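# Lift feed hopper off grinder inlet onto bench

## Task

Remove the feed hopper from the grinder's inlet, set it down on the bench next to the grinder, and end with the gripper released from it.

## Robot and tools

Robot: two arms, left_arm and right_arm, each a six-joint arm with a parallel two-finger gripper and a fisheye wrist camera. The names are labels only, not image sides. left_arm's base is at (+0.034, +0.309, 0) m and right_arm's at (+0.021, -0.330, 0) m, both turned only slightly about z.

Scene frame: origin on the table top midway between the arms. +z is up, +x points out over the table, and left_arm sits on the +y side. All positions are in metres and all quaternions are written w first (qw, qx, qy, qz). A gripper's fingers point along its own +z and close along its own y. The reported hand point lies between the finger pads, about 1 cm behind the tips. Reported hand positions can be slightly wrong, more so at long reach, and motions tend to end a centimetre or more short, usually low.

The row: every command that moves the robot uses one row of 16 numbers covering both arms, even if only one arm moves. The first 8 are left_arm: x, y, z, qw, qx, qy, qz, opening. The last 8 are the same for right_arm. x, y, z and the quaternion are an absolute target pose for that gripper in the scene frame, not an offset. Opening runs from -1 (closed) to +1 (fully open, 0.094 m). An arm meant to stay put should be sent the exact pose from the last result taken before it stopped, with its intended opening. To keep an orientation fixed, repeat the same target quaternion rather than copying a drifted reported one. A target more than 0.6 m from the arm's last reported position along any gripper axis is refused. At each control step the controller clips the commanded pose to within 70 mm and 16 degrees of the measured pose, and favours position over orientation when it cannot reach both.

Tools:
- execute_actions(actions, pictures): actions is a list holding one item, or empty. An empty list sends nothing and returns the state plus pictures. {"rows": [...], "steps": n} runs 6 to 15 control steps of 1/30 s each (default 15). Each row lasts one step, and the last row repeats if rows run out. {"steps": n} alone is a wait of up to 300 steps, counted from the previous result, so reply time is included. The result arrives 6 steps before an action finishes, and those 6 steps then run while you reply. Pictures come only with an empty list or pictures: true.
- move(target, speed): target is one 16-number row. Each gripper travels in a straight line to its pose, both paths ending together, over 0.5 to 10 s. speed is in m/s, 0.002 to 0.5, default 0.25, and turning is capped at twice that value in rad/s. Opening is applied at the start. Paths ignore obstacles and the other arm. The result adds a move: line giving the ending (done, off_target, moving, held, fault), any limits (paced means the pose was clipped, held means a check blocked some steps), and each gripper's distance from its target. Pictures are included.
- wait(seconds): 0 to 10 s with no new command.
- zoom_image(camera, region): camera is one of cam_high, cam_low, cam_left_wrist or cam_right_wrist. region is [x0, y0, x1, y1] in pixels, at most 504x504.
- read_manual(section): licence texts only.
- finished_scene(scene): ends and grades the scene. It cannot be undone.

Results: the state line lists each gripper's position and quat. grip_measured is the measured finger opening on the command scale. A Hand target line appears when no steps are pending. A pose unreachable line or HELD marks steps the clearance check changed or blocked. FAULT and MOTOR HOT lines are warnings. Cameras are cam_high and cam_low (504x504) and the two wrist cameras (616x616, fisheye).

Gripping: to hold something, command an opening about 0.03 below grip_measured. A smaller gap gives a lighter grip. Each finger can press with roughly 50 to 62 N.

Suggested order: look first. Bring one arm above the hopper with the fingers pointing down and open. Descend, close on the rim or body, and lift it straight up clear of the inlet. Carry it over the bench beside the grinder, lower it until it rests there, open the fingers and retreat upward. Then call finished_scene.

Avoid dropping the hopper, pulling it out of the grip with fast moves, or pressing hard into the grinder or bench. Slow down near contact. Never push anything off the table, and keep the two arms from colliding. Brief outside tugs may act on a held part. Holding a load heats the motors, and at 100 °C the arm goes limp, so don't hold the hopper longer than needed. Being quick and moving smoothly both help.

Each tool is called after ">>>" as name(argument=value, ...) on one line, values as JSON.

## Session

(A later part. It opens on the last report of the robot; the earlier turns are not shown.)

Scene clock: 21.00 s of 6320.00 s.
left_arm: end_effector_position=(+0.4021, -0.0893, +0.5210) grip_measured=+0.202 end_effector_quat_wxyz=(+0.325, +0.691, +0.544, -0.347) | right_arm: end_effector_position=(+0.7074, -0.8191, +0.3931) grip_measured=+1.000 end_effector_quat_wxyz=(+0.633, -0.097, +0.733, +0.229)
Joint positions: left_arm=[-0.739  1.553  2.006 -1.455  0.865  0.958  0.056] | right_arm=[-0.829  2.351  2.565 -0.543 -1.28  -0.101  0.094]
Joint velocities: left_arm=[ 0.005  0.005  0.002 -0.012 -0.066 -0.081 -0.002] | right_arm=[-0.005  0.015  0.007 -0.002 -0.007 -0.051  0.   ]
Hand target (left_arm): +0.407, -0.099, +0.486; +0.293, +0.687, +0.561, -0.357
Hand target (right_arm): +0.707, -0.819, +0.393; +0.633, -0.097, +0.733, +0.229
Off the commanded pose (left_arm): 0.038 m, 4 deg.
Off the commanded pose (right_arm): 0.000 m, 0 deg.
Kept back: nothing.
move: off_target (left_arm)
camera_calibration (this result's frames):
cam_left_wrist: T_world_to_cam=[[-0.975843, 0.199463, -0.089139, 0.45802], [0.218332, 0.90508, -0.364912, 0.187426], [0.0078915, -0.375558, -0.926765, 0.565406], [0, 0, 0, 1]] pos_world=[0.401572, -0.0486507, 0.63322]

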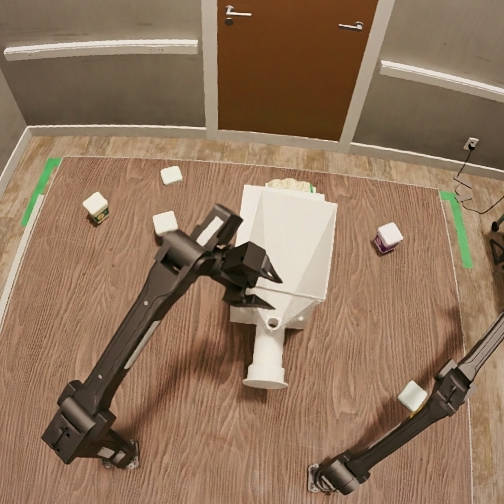

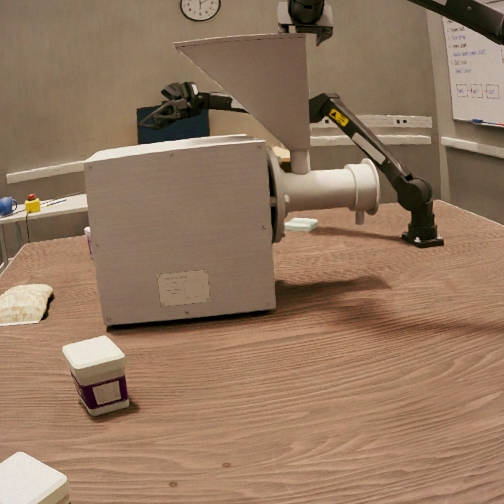

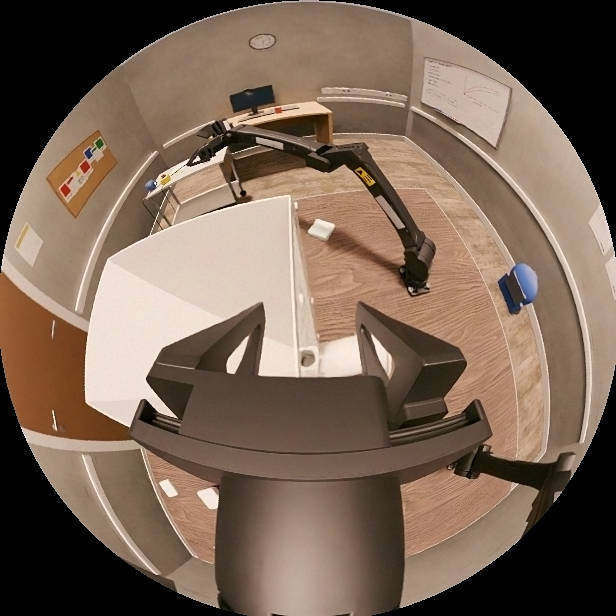

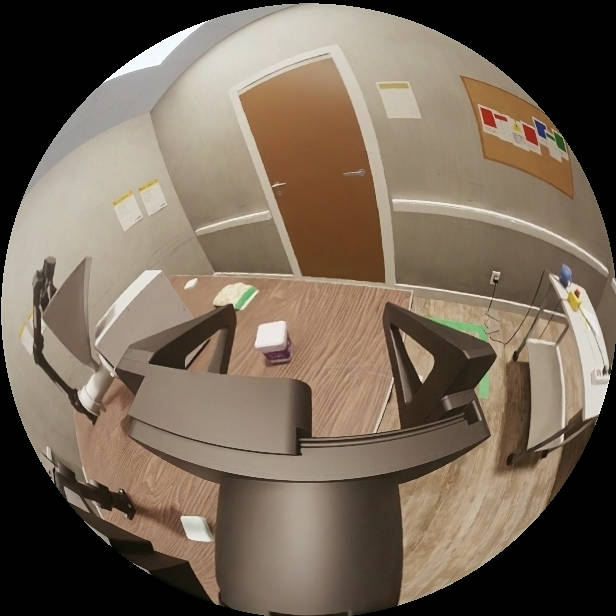

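>>> move(target=[0.404,-0.092,0.522,0.31,0.689,0.553,-0.352,-0.6,0.7074,-0.8191,0.3931,0.633,-0.097,0.733,0.229,1], speed=0.03)

>>> move(target=[0.404,-0.092,0.522,0.31,0.689,0.553,-0.352,-1,0.7074,-0.8191,0.3931,0.633,-0.097,0.733,0.229,1], speed=0.03)

>>> zoom_image(camera="cam_low", region=[230, 0, 370, 90])

>>> zoom_image(camera="cam_left_wrist", region=[230, 230, 400, 400])

Scene clock: 22.53 s of 6320.00 s.
left_arm: end_effector_position=(+0.3992, -0.0866, +0.5215) grip_measured=-0.597 end_effector_quat_wxyz=(+0.320, +0.690, +0.548, -0.349) | right_arm: end_effector_position=(+0.7074, -0.8191, +0.3931) grip_measured=+1.000 end_effector_quat_wxyz=(+0.633, -0.097, +0.733, +0.229)
Joint positions: left_arm=[-0.738  1.55   2.008 -1.473  0.864  0.958  0.019] | right_arm=[-0.829  2.351  2.565 -0.543 -1.28  -0.101  0.094]
Joint velocities: left_arm=[-0.005 -0.015  0.007 -0.007 -0.007 -0.066 -0.001] | right_arm=[-0.015 -0.015  0.002 -0.002 -0.007 -0.051  0.   ]
Hand target (left_arm): +0.404, -0.092, +0.522; +0.311, +0.688, +0.553, -0.352
Hand target (right_arm): +0.707, -0.819, +0.393; +0.633, -0.097, +0.733, +0.229
Off the commanded pose (left_arm): 0.007 m, 1 deg.
Off the commanded pose (right_arm): 0.000 m, 0 deg.
Kept back: nothing.
move: done
camera_calibration (this result's frames):
cam_left_wrist: T_world_to_cam=[[-0.97713, 0.198358, -0.0766185, 0.44863], [0.212633, 0.908175, -0.360562, 0.186134], [-0.00193743, -0.368608, -0.929583, 0.572943], [0, 0, 0, 1]] pos_world=[0.399902, -0.0468404, 0.634085]

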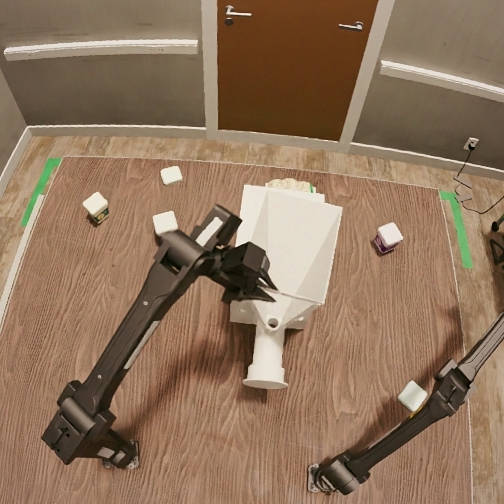

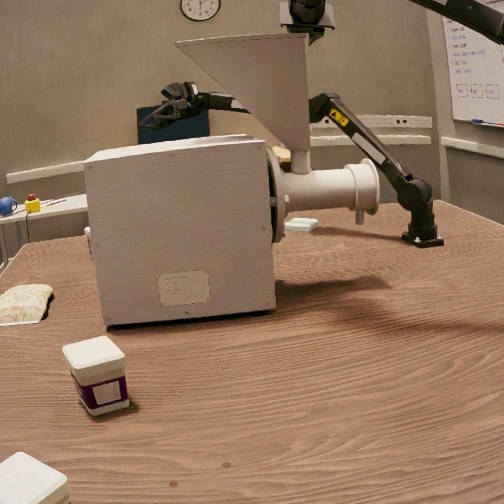

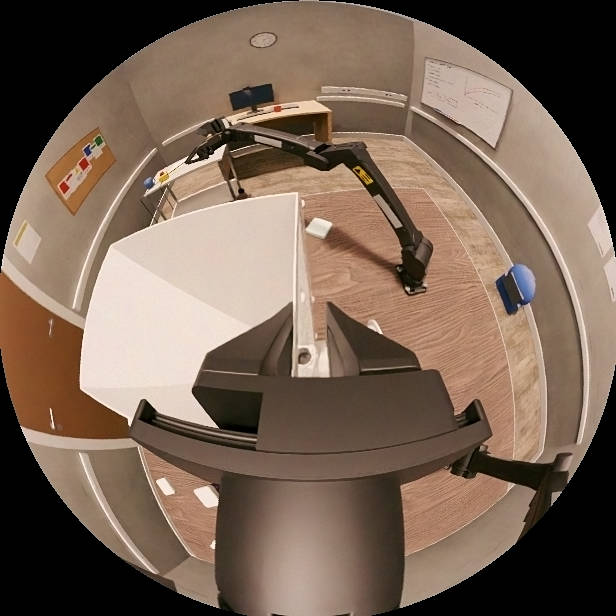

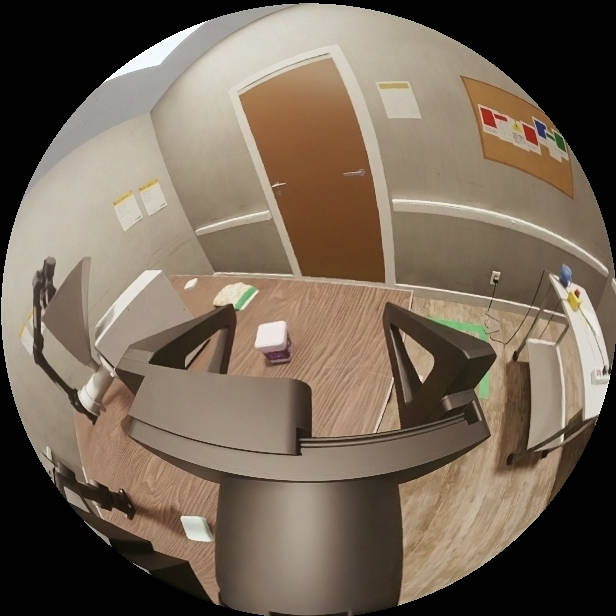

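Scene clock: 23.23 s of 6320.00 s.
left_arm: end_effector_position=(+0.4004, -0.0865, +0.5212) grip_measured=-0.910 end_effector_quat_wxyz=(+0.320, +0.688, +0.550, -0.349) | right_arm: end_effector_position=(+0.7074, -0.8191, +0.3931) grip_measured=+1.000 end_effector_quat_wxyz=(+0.633, -0.097, +0.733, +0.229)
Joint positions: left_arm=[-0.737  1.551  2.008 -1.471  0.863  0.951  0.004] | right_arm=[-0.829  2.351  2.565 -0.543 -1.28  -0.101  0.094]
Joint velocities: left_arm=[ 0.005  0.015  0.017  0.012 -0.051 -0.051 -0.001] | right_arm=[ 0.005  0.005  0.007  0.002 -0.007 -0.066  0.   ]
Hand target (left_arm): +0.404, -0.092, +0.522; +0.311, +0.688, +0.553, -0.352
Hand target (right_arm): +0.707, -0.819, +0.393; +0.633, -0.097, +0.733, +0.229
Off the commanded pose (left_arm): 0.007 m, 1 deg.
Off the commanded pose (right_arm): 0.000 m, 0 deg.
Kept back: nothing.
move: done
camera_calibration (this result's frames):
cam_left_wrist: T_world_to_cam=[[-0.9784, 0.193237, -0.0734406, 0.448145], [0.206703, 0.909665, -0.360256, 0.187978], [-0.00280831, -0.367655, -0.929958, 0.57332], [0, 0, 0, 1]] pos_world=[0.401219, -0.0468111, 0.633796]

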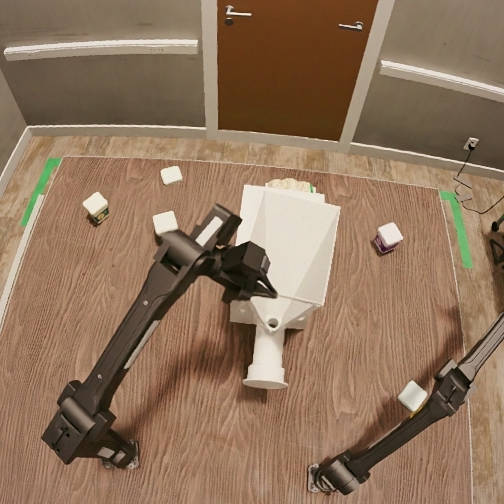

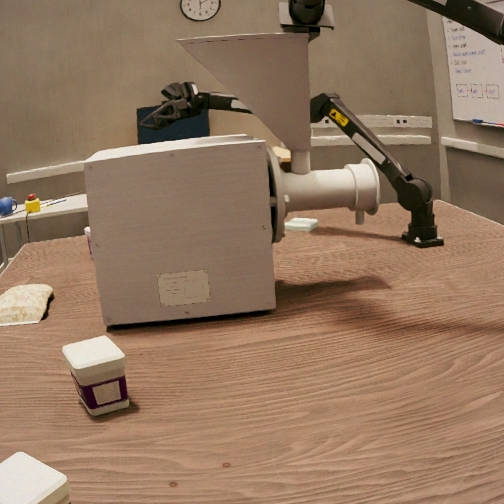

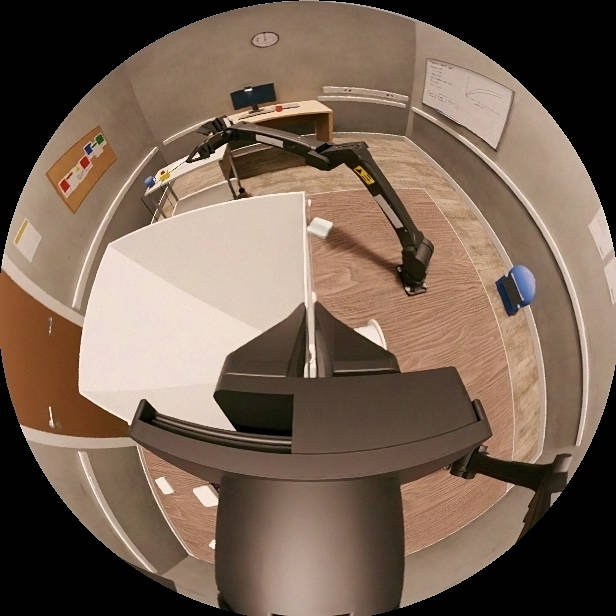

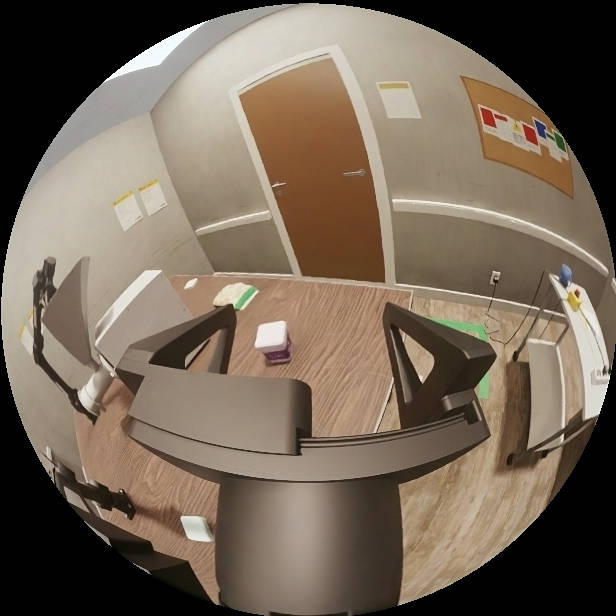

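Region (230, 0, 370, 90) of cam_low's 504x504 image, scaled by 3.600, with more detail than that image has; it fills the top 324 rows of this view, and the rest is white.

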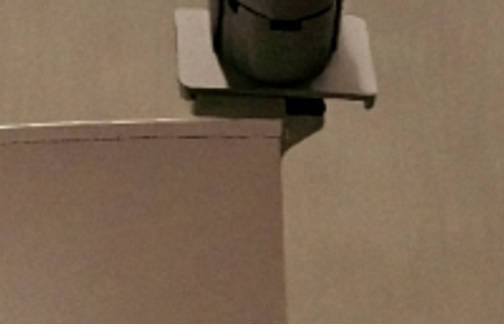

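Region (230, 230, 400, 400) of cam_left_wrist's 616x616 image, scaled by 2.965, with more detail than that image has.

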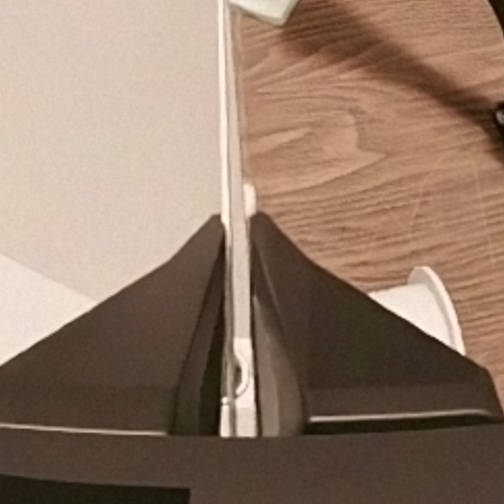

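>>> move(target=[0.402,-0.088,0.565,0.31,0.689,0.553,-0.352,-1,0.7074,-0.8191,0.3931,0.633,-0.097,0.733,0.229,1], speed=0.03)

>>> zoom_image(camera="cam_low", region=[160, 0, 400, 200])

Scene clock: 25.17 s of 6320.00 s.
left_arm: end_effector_position=(+0.4082, -0.0907, +0.5247) grip_measured=-0.910 end_effector_quat_wxyz=(+0.281, +0.682, +0.572, -0.358) | right_arm: end_effector_position=(+0.7074, -0.8191, +0.3931) grip_measured=+1.000 end_effector_quat_wxyz=(+0.633, -0.097, +0.733, +0.229)
Joint positions: left_arm=[-0.737  1.64   2.154 -1.62   0.856  0.952  0.004] | right_arm=[-0.829  2.351  2.565 -0.543 -1.28  -0.101  0.094]
Joint velocities: left_arm=[-0.005 -0.005  0.007 -0.002 -0.066  0.007 -0.   ] | right_arm=[ 0.005  0.005  0.002 -0.012  0.051  0.022  0.   ]
Hand target (left_arm): +0.399, -0.086, +0.563; +0.312, +0.688, +0.553, -0.352
Hand target (right_arm): +0.707, -0.819, +0.393; +0.633, -0.097, +0.733, +0.229
Off the commanded pose (left_arm): 0.041 m, 4 deg.
Off the commanded pose (right_arm): 0.000 m, 0 deg.
Kept back: nothing.
move: off_target (left_arm)
camera_calibration (this result's frames):
cam_left_wrist: T_world_to_cam=[[-0.981333, 0.192107, 0.00892686, 0.414784], [0.178912, 0.928986, -0.323998, 0.18557], [-0.0705353, -0.316353, -0.946016, 0.615766], [0, 0, 0, 1]] pos_world=[0.417274, -0.0572751, 0.638946]

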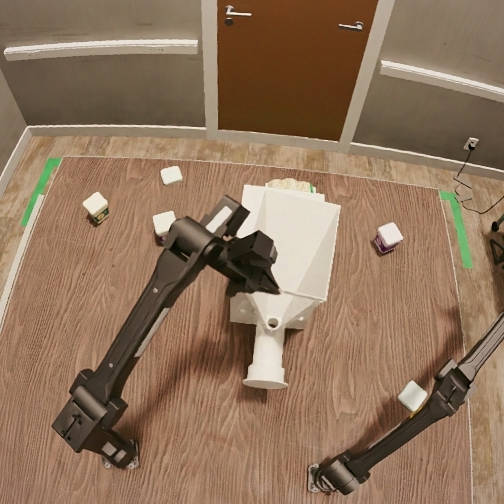

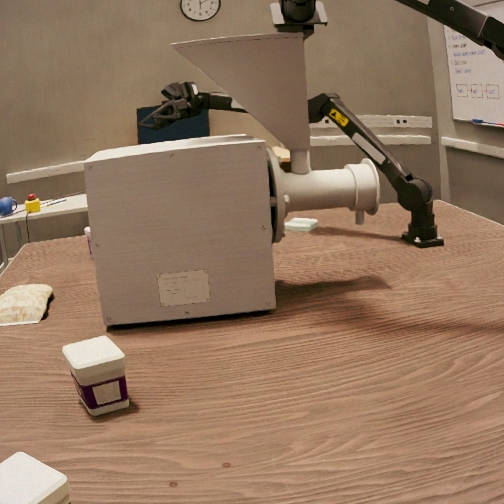

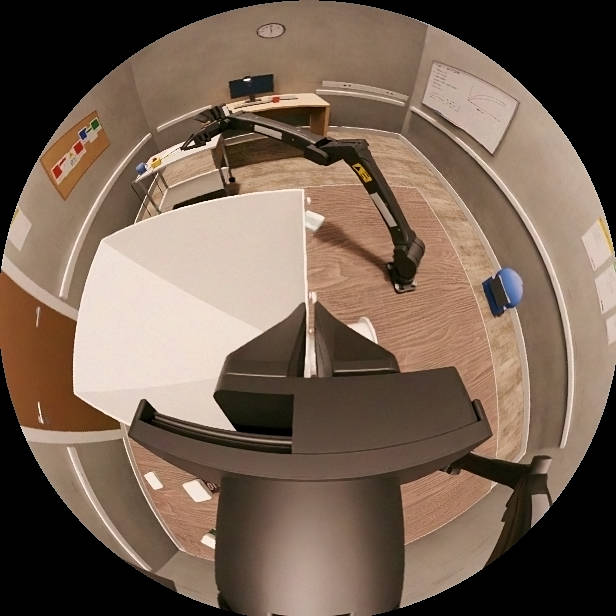

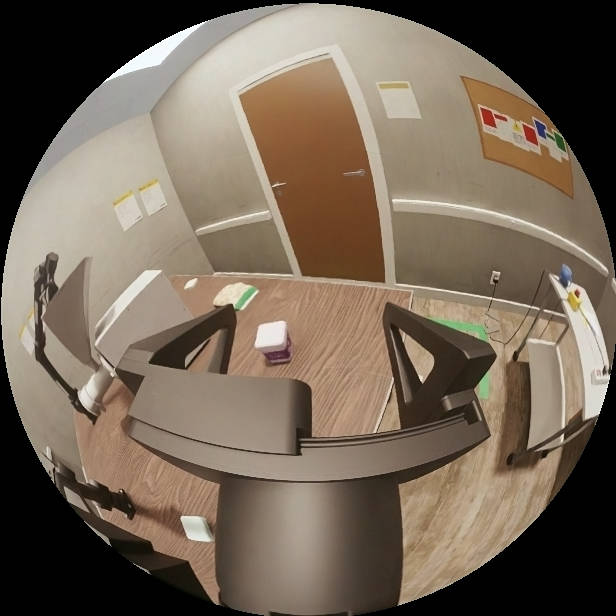

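Region (160, 0, 400, 200) of cam_low's 504x504 image, scaled by 2.100, with more detail than that image has.

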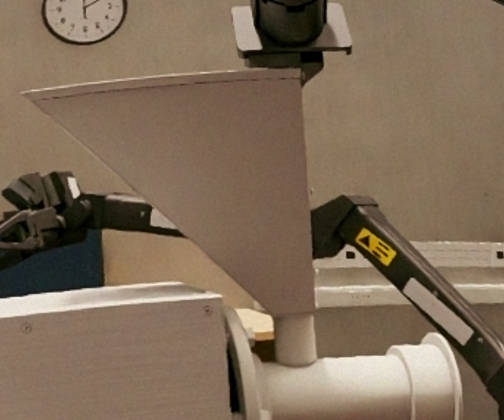

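>>> move(target=[0.39,-0.082,0.61,0.33,0.69,0.54,-0.352,-1,0.7074,-0.8191,0.3931,0.633,-0.097,0.733,0.229,1], speed=0.03)

>>> zoom_image(camera="cam_low", region=[160, 0, 400, 200])

Scene clock: 28.93 s of 6320.00 s.
left_arm: end_effector_position=(+0.4081, -0.0903, +0.5260) grip_measured=-0.910 end_effector_quat_wxyz=(+0.269, +0.681, +0.578, -0.361) | right_arm: end_effector_position=(+0.7074, -0.8191, +0.3931) grip_measured=+1.000 end_effector_quat_wxyz=(+0.633, -0.097, +0.733, +0.229)
Joint positions: left_arm=[-0.737  1.662  2.195 -1.669  0.854  0.956  0.004] | right_arm=[-0.829  2.351  2.565 -0.543 -1.28  -0.101  0.094]
Joint velocities: left_arm=[-0.015  0.015 -0.002  0.022  0.037  0.007 -0.001] | right_arm=[-0.005  0.005 -0.002 -0.017 -0.022 -0.022  0.   ]
Hand target (left_arm): +0.387, -0.079, +0.592; +0.331, +0.689, +0.540, -0.352
Hand target (right_arm): +0.707, -0.819, +0.393; +0.633, -0.097, +0.733, +0.229
Off the commanded pose (left_arm): 0.086 m, 8 deg; position clipped at the last step of the last action.
Off the commanded pose (right_arm): 0.000 m, 0 deg.
Kept back: nothing.
move: off_target (left_arm); limits=paced
camera_calibration (this result's frames):
cam_left_wrist: T_world_to_cam=[[-0.980638, 0.192966, 0.0333526, 0.401496], [0.173283, 0.934405, -0.311223, 0.181699], [-0.0912203, -0.299418, -0.949751, 0.629022], [0, 0, 0, 1]] pos_world=[0.419616, -0.0589147, 0.640573]

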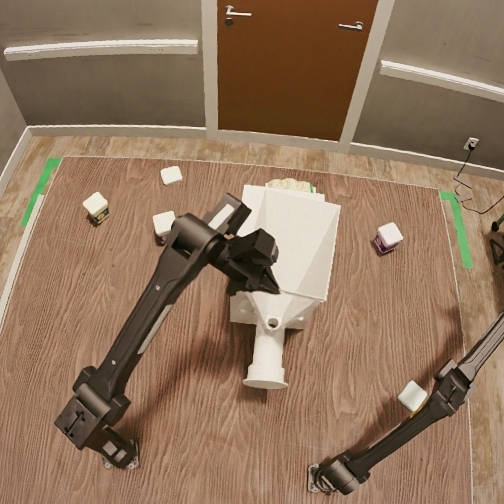

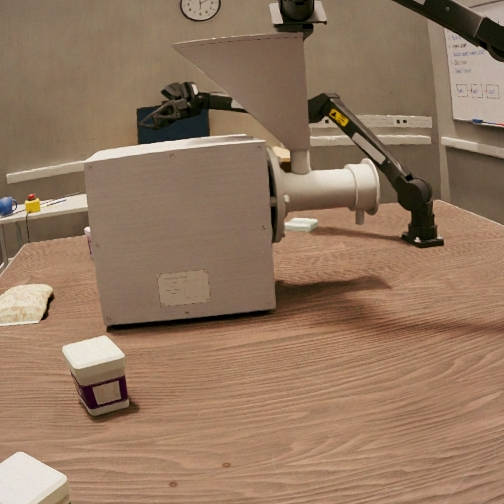

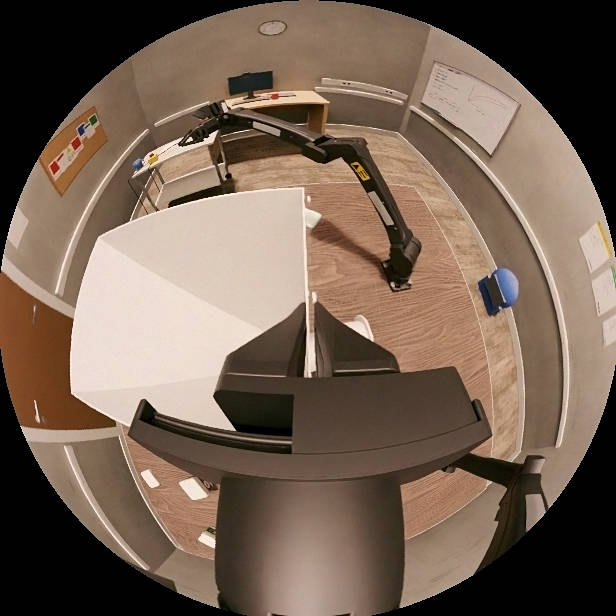

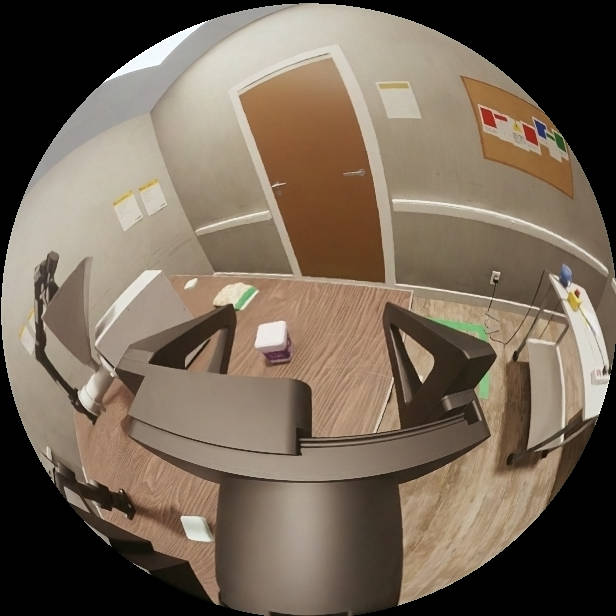

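Region (160, 0, 400, 200) of cam_low's 504x504 image, scaled by 2.100, with more detail than that image has.

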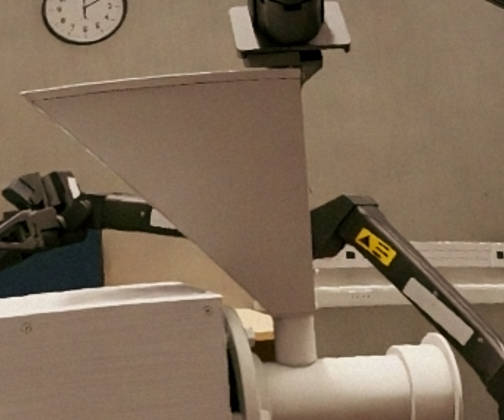

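>>> move(target=[0.375,-0.06,0.58,0.33,0.69,0.54,-0.352,-1,0.5,-0.35,0.3,0.6,-0.3,0.7,0.25,1], speed=0.3)

>>> zoom_image(camera="cam_right_wrist", region=[60, 120, 360, 420])

Scene clock: 31.43 s of 6320.00 s.
left_arm: end_effector_position=(+0.4047, -0.0839, +0.5246) grip_measured=-0.910 end_effector_quat_wxyz=(+0.279, +0.684, +0.568, -0.362) | right_arm: end_effector_position=(+0.5056, -0.3502, +0.2892) grip_measured=+1.000 end_effector_quat_wxyz=(+0.599, -0.300, +0.697, +0.255)
Joint positions: left_arm=[-0.727  1.629  2.14  -1.638  0.871  0.978  0.004] | right_arm=[-0.385  1.293  0.831  0.077 -1.152 -0.359  0.094]
Joint velocities: left_arm=[ 0.005 -0.024 -0.002 -0.012  0.037  0.037  0.001] | right_arm=[-0.005 -0.015 -0.007 -0.002  0.022 -0.037  0.   ]
Hand target (left_arm): +0.374, -0.061, +0.577; +0.329, +0.690, +0.540, -0.352
Hand target (right_arm): +0.507, -0.352, +0.294; +0.603, -0.298, +0.696, +0.252
Off the commanded pose (left_arm): 0.067 m, 7 deg.
Off the commanded pose (right_arm): 0.012 m, 1 deg.
Kept back: nothing.
move: off_target (left_arm, right_arm)
camera_calibration (this result's frames):
cam_left_wrist: T_world_to_cam=[[-0.979072, 0.203131, 0.0125127, 0.408131], [0.187857, 0.925681, -0.328367, 0.178208], [-0.0782842, -0.319144, -0.944467, 0.619648], [0, 0, 0, 1]] pos_world=[0.41462, -0.0501104, 0.638649]
cam_right_wrist: T_world_to_cam=[[0.720142, -0.693757, 0.00981431, -0.611174], [-0.491948, -0.520531, -0.697879, 0.27424], [0.489267, 0.497744, -0.716149, 0.260589], [0, 0, 0, 1]] pos_world=[0.447547, -0.410963, 0.384005]

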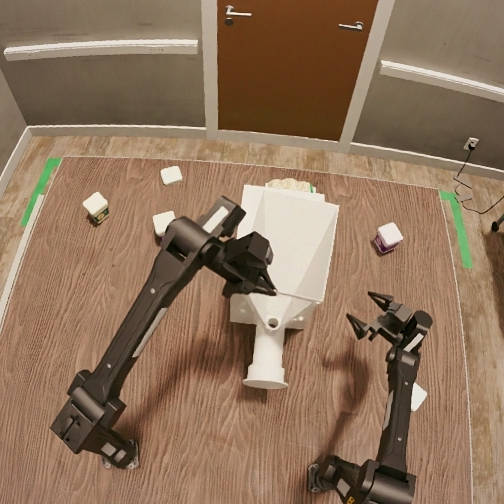

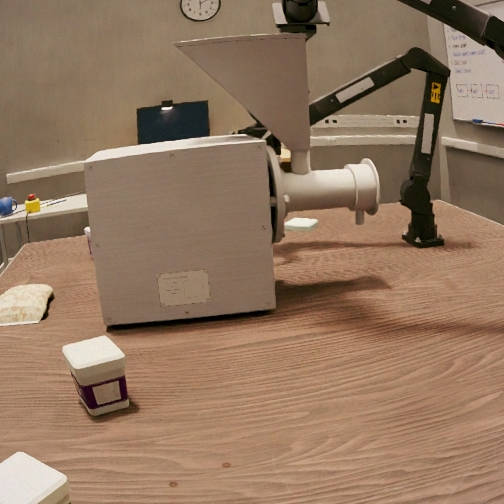

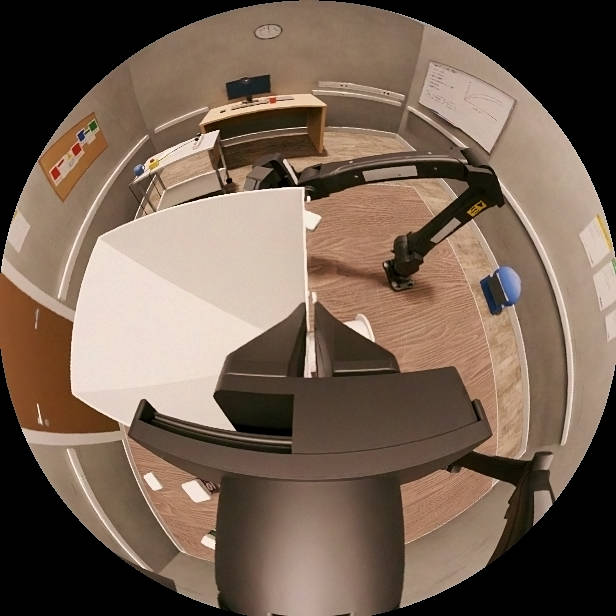

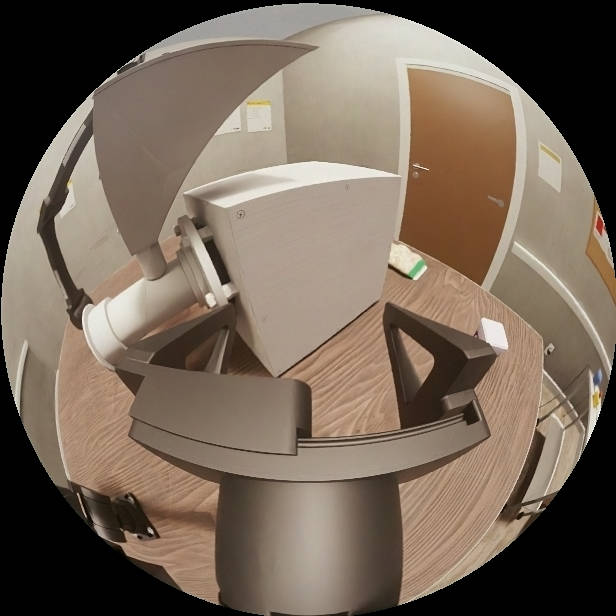

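Region (60, 120, 360, 420) of cam_right_wrist's 616x616 image, scaled by 1.680, with more detail than that image has.

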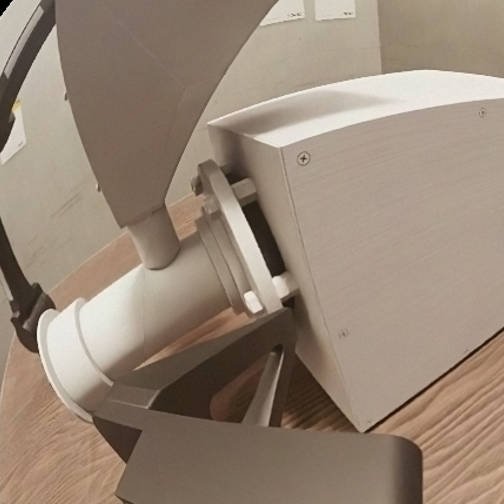

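>>> move(target=[0.39,-0.075,0.55,0.32,0.69,0.55,-0.352,-1,0.5,-0.3,0.35,0.183,0.183,0.683,0.683,-1], speed=0.3)

>>> move(target=[0.39,-0.075,0.55,0.32,0.69,0.55,-0.352,-1,0.57,-0.17,0.35,0.183,0.183,0.683,0.683,-1], speed=0.1)

Scene clock: 36.30 s of 6320.00 s.
left_arm: end_effector_position=(+0.4061, -0.0842, +0.5234) grip_measured=-0.910 end_effector_quat_wxyz=(+0.291, +0.684, +0.565, -0.357) | right_arm: end_effector_position=(+0.4965, -0.3032, +0.3537) grip_measured=-0.998 end_effector_quat_wxyz=(+0.192, +0.178, +0.684, +0.681)
Joint positions: left_arm=[-0.727  1.609  2.104 -1.588  0.867  0.968  0.004] | right_arm=[-0.316  1.3    0.868  0.435 -1.344  1.554  0.   ]
Joint velocities: left_arm=[-0.005 -0.005 -0.012 -0.012 -0.066 -0.022 -0.001] | right_arm=[-0.015 -0.005  0.012  0.042  0.022  0.022  0.   ]
Hand target (left_arm): +0.390, -0.075, +0.549; +0.319, +0.688, +0.549, -0.352
Hand target (right_arm): +0.499, -0.299, +0.350; +0.182, +0.183, +0.682, +0.684
Off the commanded pose (left_arm): 0.032 m, 4 deg.
Off the commanded pose (right_arm): 0.006 m, 1 deg.
Kept back: nothing.
move: off_target (left_arm)
camera_calibration (this result's frames):
cam_left_wrist: T_world_to_cam=[[-0.980542, 0.195896, -0.0127396, 0.422745], [0.188689, 0.922582, -0.336509, 0.181502], [-0.0541674, -0.332365, -0.941594, 0.606078], [0, 0, 0, 1]] pos_world=[0.413101, -0.0488256, 0.637143]
cam_right_wrist: T_world_to_cam=[[0.0171609, -0.016261, -0.999721, 0.338857], [-0.993197, -0.115451, -0.015171, 0.469433], [-0.115172, 0.99318, -0.0181316, 0.491303], [0, 0, 0, 1]] pos_world=[0.517009, -0.428245, 0.354792]

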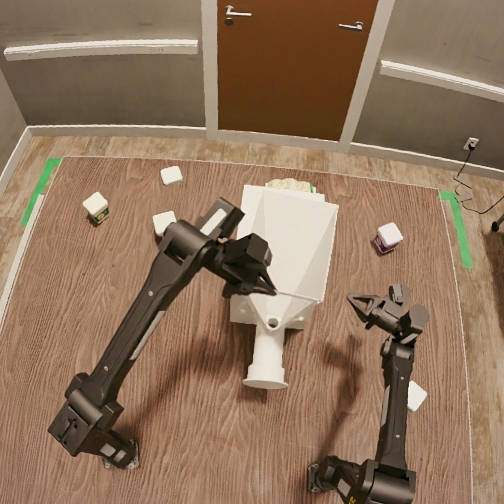

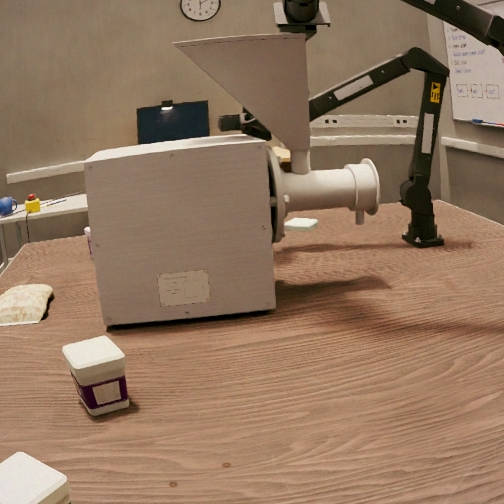

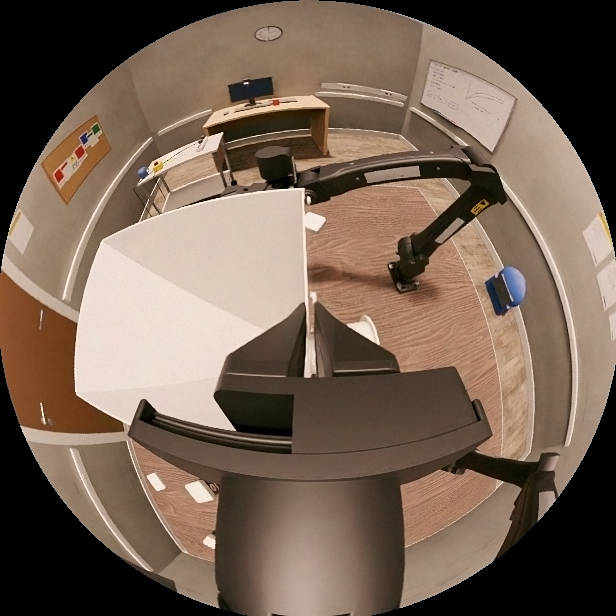

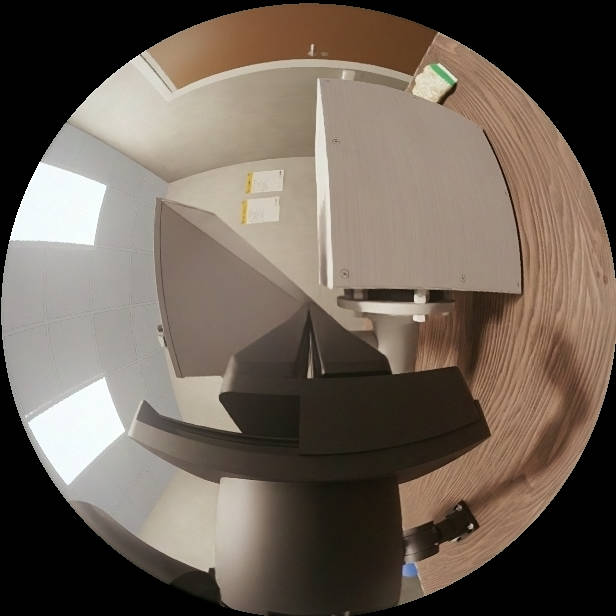

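Scene clock: 38.10 s of 6320.00 s.
left_arm: end_effector_position=(+0.4062, -0.0842, +0.5232) grip_measured=-0.910 end_effector_quat_wxyz=(+0.291, +0.684, +0.565, -0.357) | right_arm: end_effector_position=(+0.5558, -0.2438, +0.3345) grip_measured=-0.998 end_effector_quat_wxyz=(+0.219, +0.236, +0.670, +0.669)
Joint positions: left_arm=[-0.727  1.609  2.104 -1.588  0.866  0.968  0.004] | right_arm=[-0.129  1.39   0.906  0.467 -1.031  1.579  0.   ]
Joint velocities: left_arm=[-0.015 -0.015 -0.017 -0.007  0.022 -0.037 -0.001] | right_arm=[-0.005 -0.015 -0.007 -0.017  0.066 -0.022 -0.   ]
Hand target (left_arm): +0.390, -0.075, +0.549; +0.319, +0.688, +0.549, -0.352
Hand target (right_arm): +0.560, -0.178, +0.351; +0.182, +0.184, +0.679, +0.687
Off the commanded pose (left_arm): 0.033 m, 4 deg.
Off the commanded pose (right_arm): 0.077 m, 8 deg; position clipped at the last step of the last action.
Kept back: nothing.
move: off_target (left_arm, right_arm); limits=paced
camera_calibration (this result's frames):
cam_left_wrist: T_world_to_cam=[[-0.980638, 0.195391, -0.0131087, 0.423043], [0.188387, 0.922969, -0.335615, 0.181056], [-0.0534774, -0.331587, -0.941908, 0.605933], [0, 0, 0, 1]] pos_world=[0.413147, -0.0488491, 0.637044]
cam_right_wrist: T_world_to_cam=[[-0.0240916, 0.000029968, -0.99971, 0.346567], [-0.999662, 0.00980914, 0.0240908, 0.555962], [0.00980701, 0.999952, -0.00020636, 0.364937], [0, 0, 0, 1]] pos_world=[0.560544, -0.370383, 0.333148]

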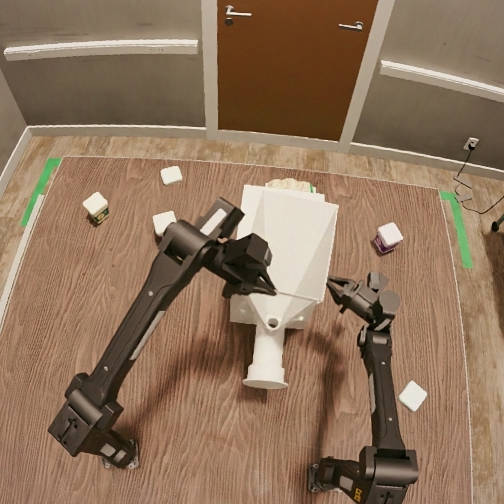

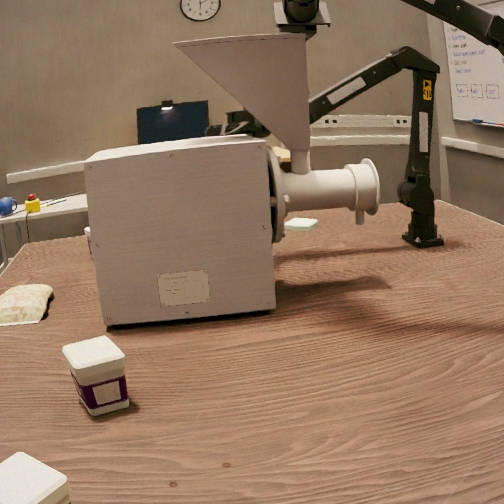

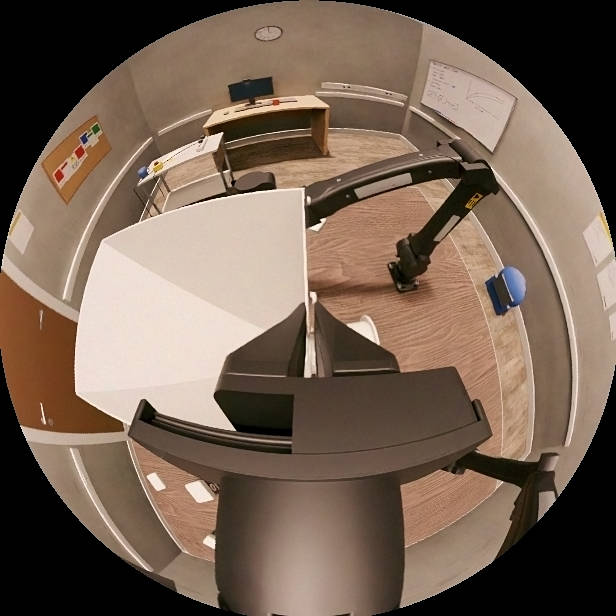

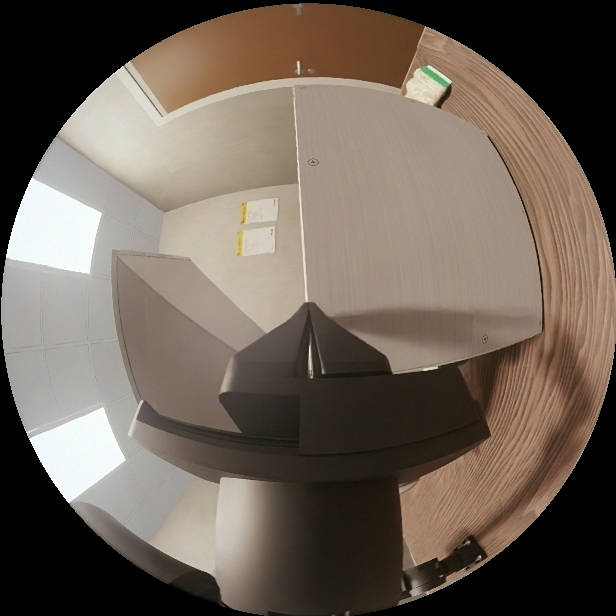

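>>> move(target=[0.39,-0.075,0.55,0.32,0.69,0.55,-0.352,-1,0.54,-0.27,0.42,0.183,0.183,0.683,0.683,-1], speed=0.15)

>>> move(target=[0.39,-0.075,0.55,0.32,0.69,0.55,-0.352,-1,0.59,-0.17,0.42,0.183,0.183,0.683,0.683,-1], speed=0.08)

Scene clock: 39.47 s of 6320.00 s.
left_arm: end_effector_position=(+0.4062, -0.0842, +0.5232) grip_measured=-0.910 end_effector_quat_wxyz=(+0.291, +0.684, +0.565, -0.357) | right_arm: end_effector_position=(+0.5313, -0.2653, +0.3949) grip_measured=-0.998 end_effector_quat_wxyz=(+0.161, +0.203, +0.684, +0.682)
Joint positions: left_arm=[-0.727  1.609  2.104 -1.588  0.866  0.968  0.004] | right_arm=[-0.209  1.32   1.022  0.242 -1.244  1.575  0.   ]
Joint velocities: left_arm=[-0.005  0.015 -0.012  0.002 -0.007  0.051 -0.001] | right_arm=[-0.015 -0.024  0.007 -0.022  0.051  0.007  0.   ]
Hand target (left_arm): +0.390, -0.075, +0.549; +0.319, +0.688, +0.549, -0.352
Hand target (right_arm): +0.536, -0.269, +0.419; +0.183, +0.183, +0.684, +0.682
Off the commanded pose (left_arm): 0.033 m, 4 deg.
Off the commanded pose (right_arm): 0.027 m, 3 deg.
Kept back: nothing.
move: off_target (left_arm, right_arm)
camera_calibration (this result's frames):
cam_left_wrist: T_world_to_cam=[[-0.980638, 0.195391, -0.0131087, 0.423043], [0.188387, 0.922969, -0.335615, 0.181056], [-0.0534774, -0.331587, -0.941908, 0.605933], [0, 0, 0, 1]] pos_world=[0.413147, -0.0488491, 0.637044]
cam_right_wrist: T_world_to_cam=[[-0.057691, 0.0058046, -0.998318, 0.42514], [-0.990712, -0.123672, 0.0565324, 0.47723], [-0.123135, 0.992306, 0.0128854, 0.450124], [0, 0, 0, 1]] pos_world=[0.55275, -0.390109, 0.391646]

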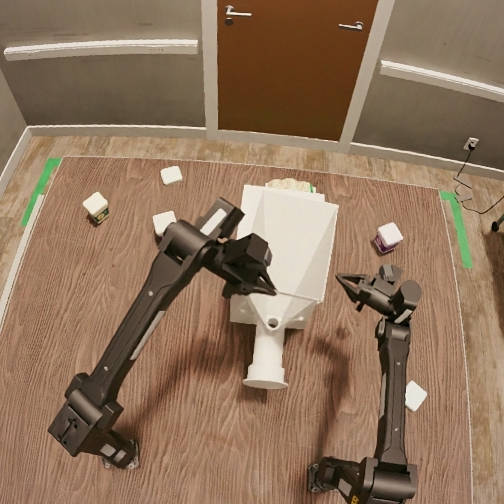

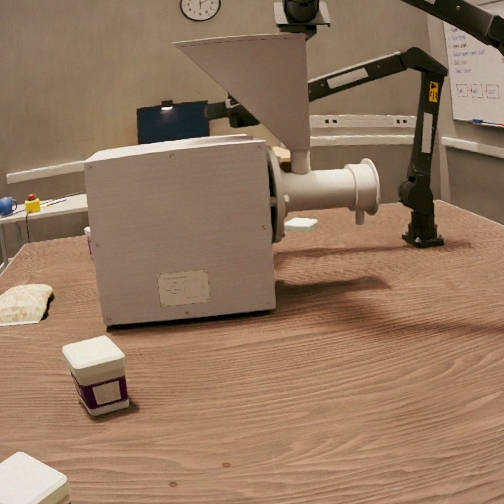

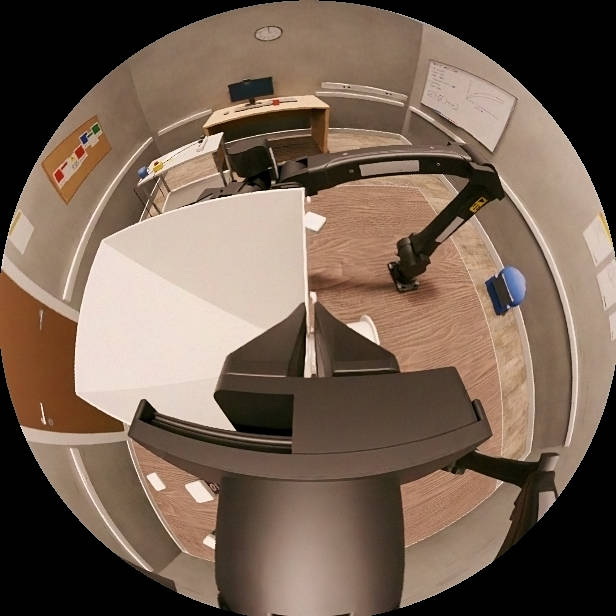

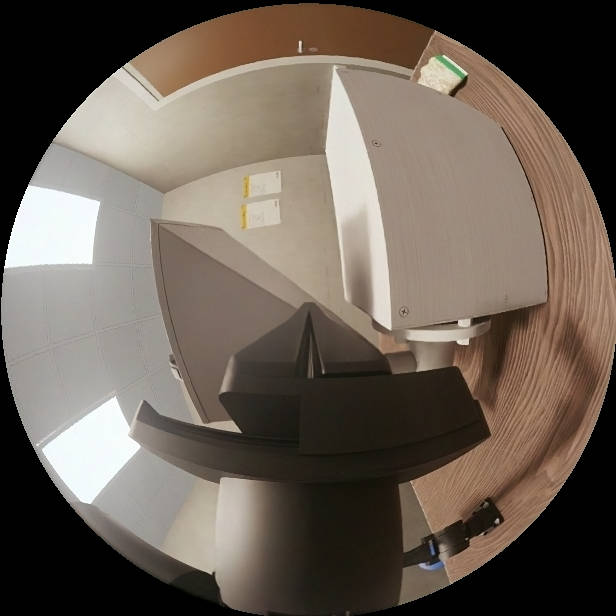

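Scene clock: 41.23 s of 6320.00 s.
left_arm: end_effector_position=(+0.4062, -0.0842, +0.5232) grip_measured=-0.910 end_effector_quat_wxyz=(+0.291, +0.684, +0.565, -0.357) | right_arm: end_effector_position=(+0.5784, -0.1745, +0.3929) grip_measured=-0.998 end_effector_quat_wxyz=(+0.165, +0.202, +0.686, +0.679)
Joint positions: left_arm=[-0.727  1.609  2.104 -1.588  0.866  0.968  0.004] | right_arm=[ 0.001  1.421  1.117  0.258 -1.03   1.578  0.   ]
Joint velocities: left_arm=[-0.005 -0.005  0.012  0.002 -0.051  0.037 -0.   ] | right_arm=[-0.005 -0.015 -0.002  0.012  0.007 -0.022 -0.002]
Hand target (left_arm): +0.390, -0.075, +0.549; +0.319, +0.688, +0.549, -0.352
Hand target (right_arm): +0.587, -0.171, +0.422; +0.182, +0.183, +0.680, +0.686
Off the commanded pose (left_arm): 0.033 m, 4 deg.
Off the commanded pose (right_arm): 0.030 m, 3 deg.
Kept back: nothing.
move: off_target (left_arm, right_arm)
camera_calibration (this result's frames):
cam_left_wrist: T_world_to_cam=[[-0.980638, 0.195391, -0.0131087, 0.423043], [0.188387, 0.922969, -0.335615, 0.181056], [-0.0534774, -0.331587, -0.941908, 0.605933], [0, 0, 0, 1]] pos_world=[0.413147, -0.0488491, 0.637044]
cam_right_wrist: T_world_to_cam=[[-0.0522512, -0.00412559, -0.998625, 0.420585], [-0.991446, -0.119547, 0.0523695, 0.538004], [-0.119599, 0.99282, 0.00215617, 0.368072], [0, 0, 0, 1]] pos_world=[0.599399, -0.299377, 0.391038]

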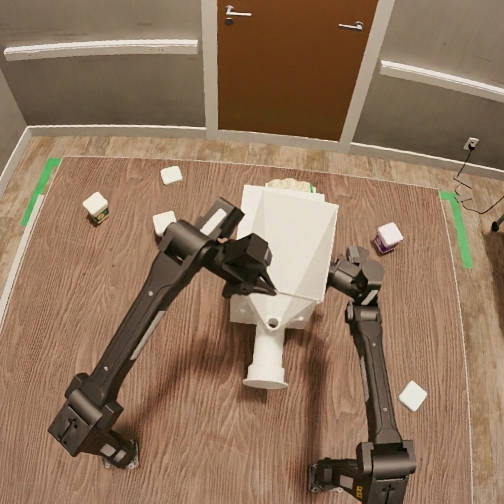

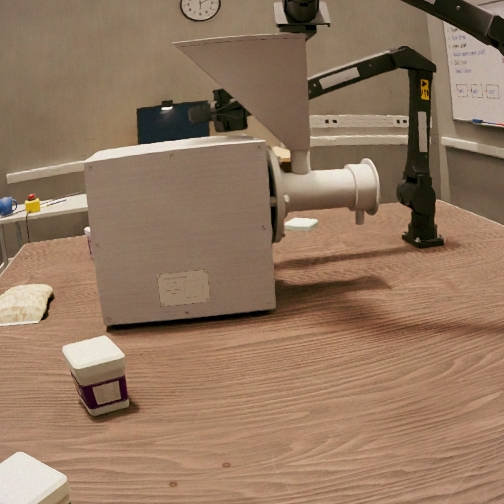

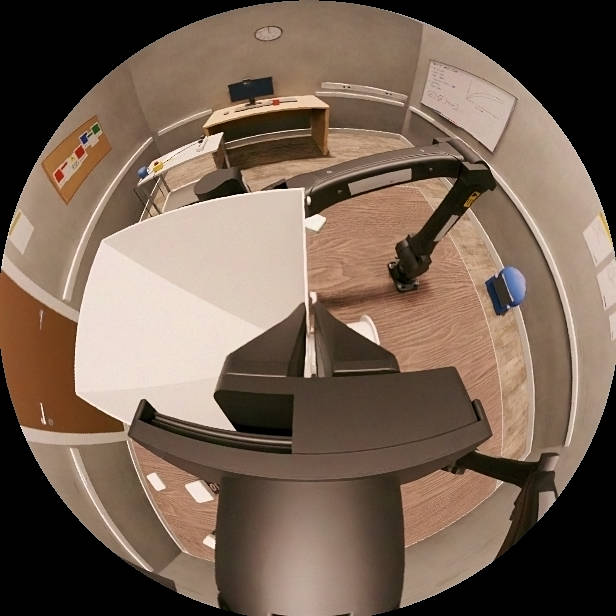

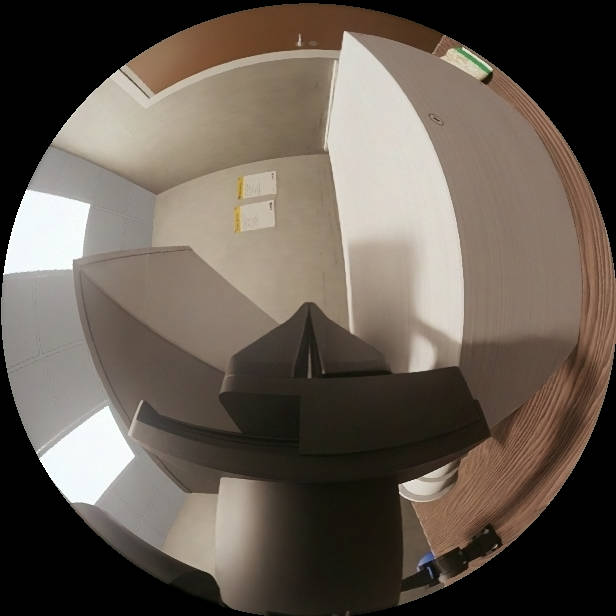

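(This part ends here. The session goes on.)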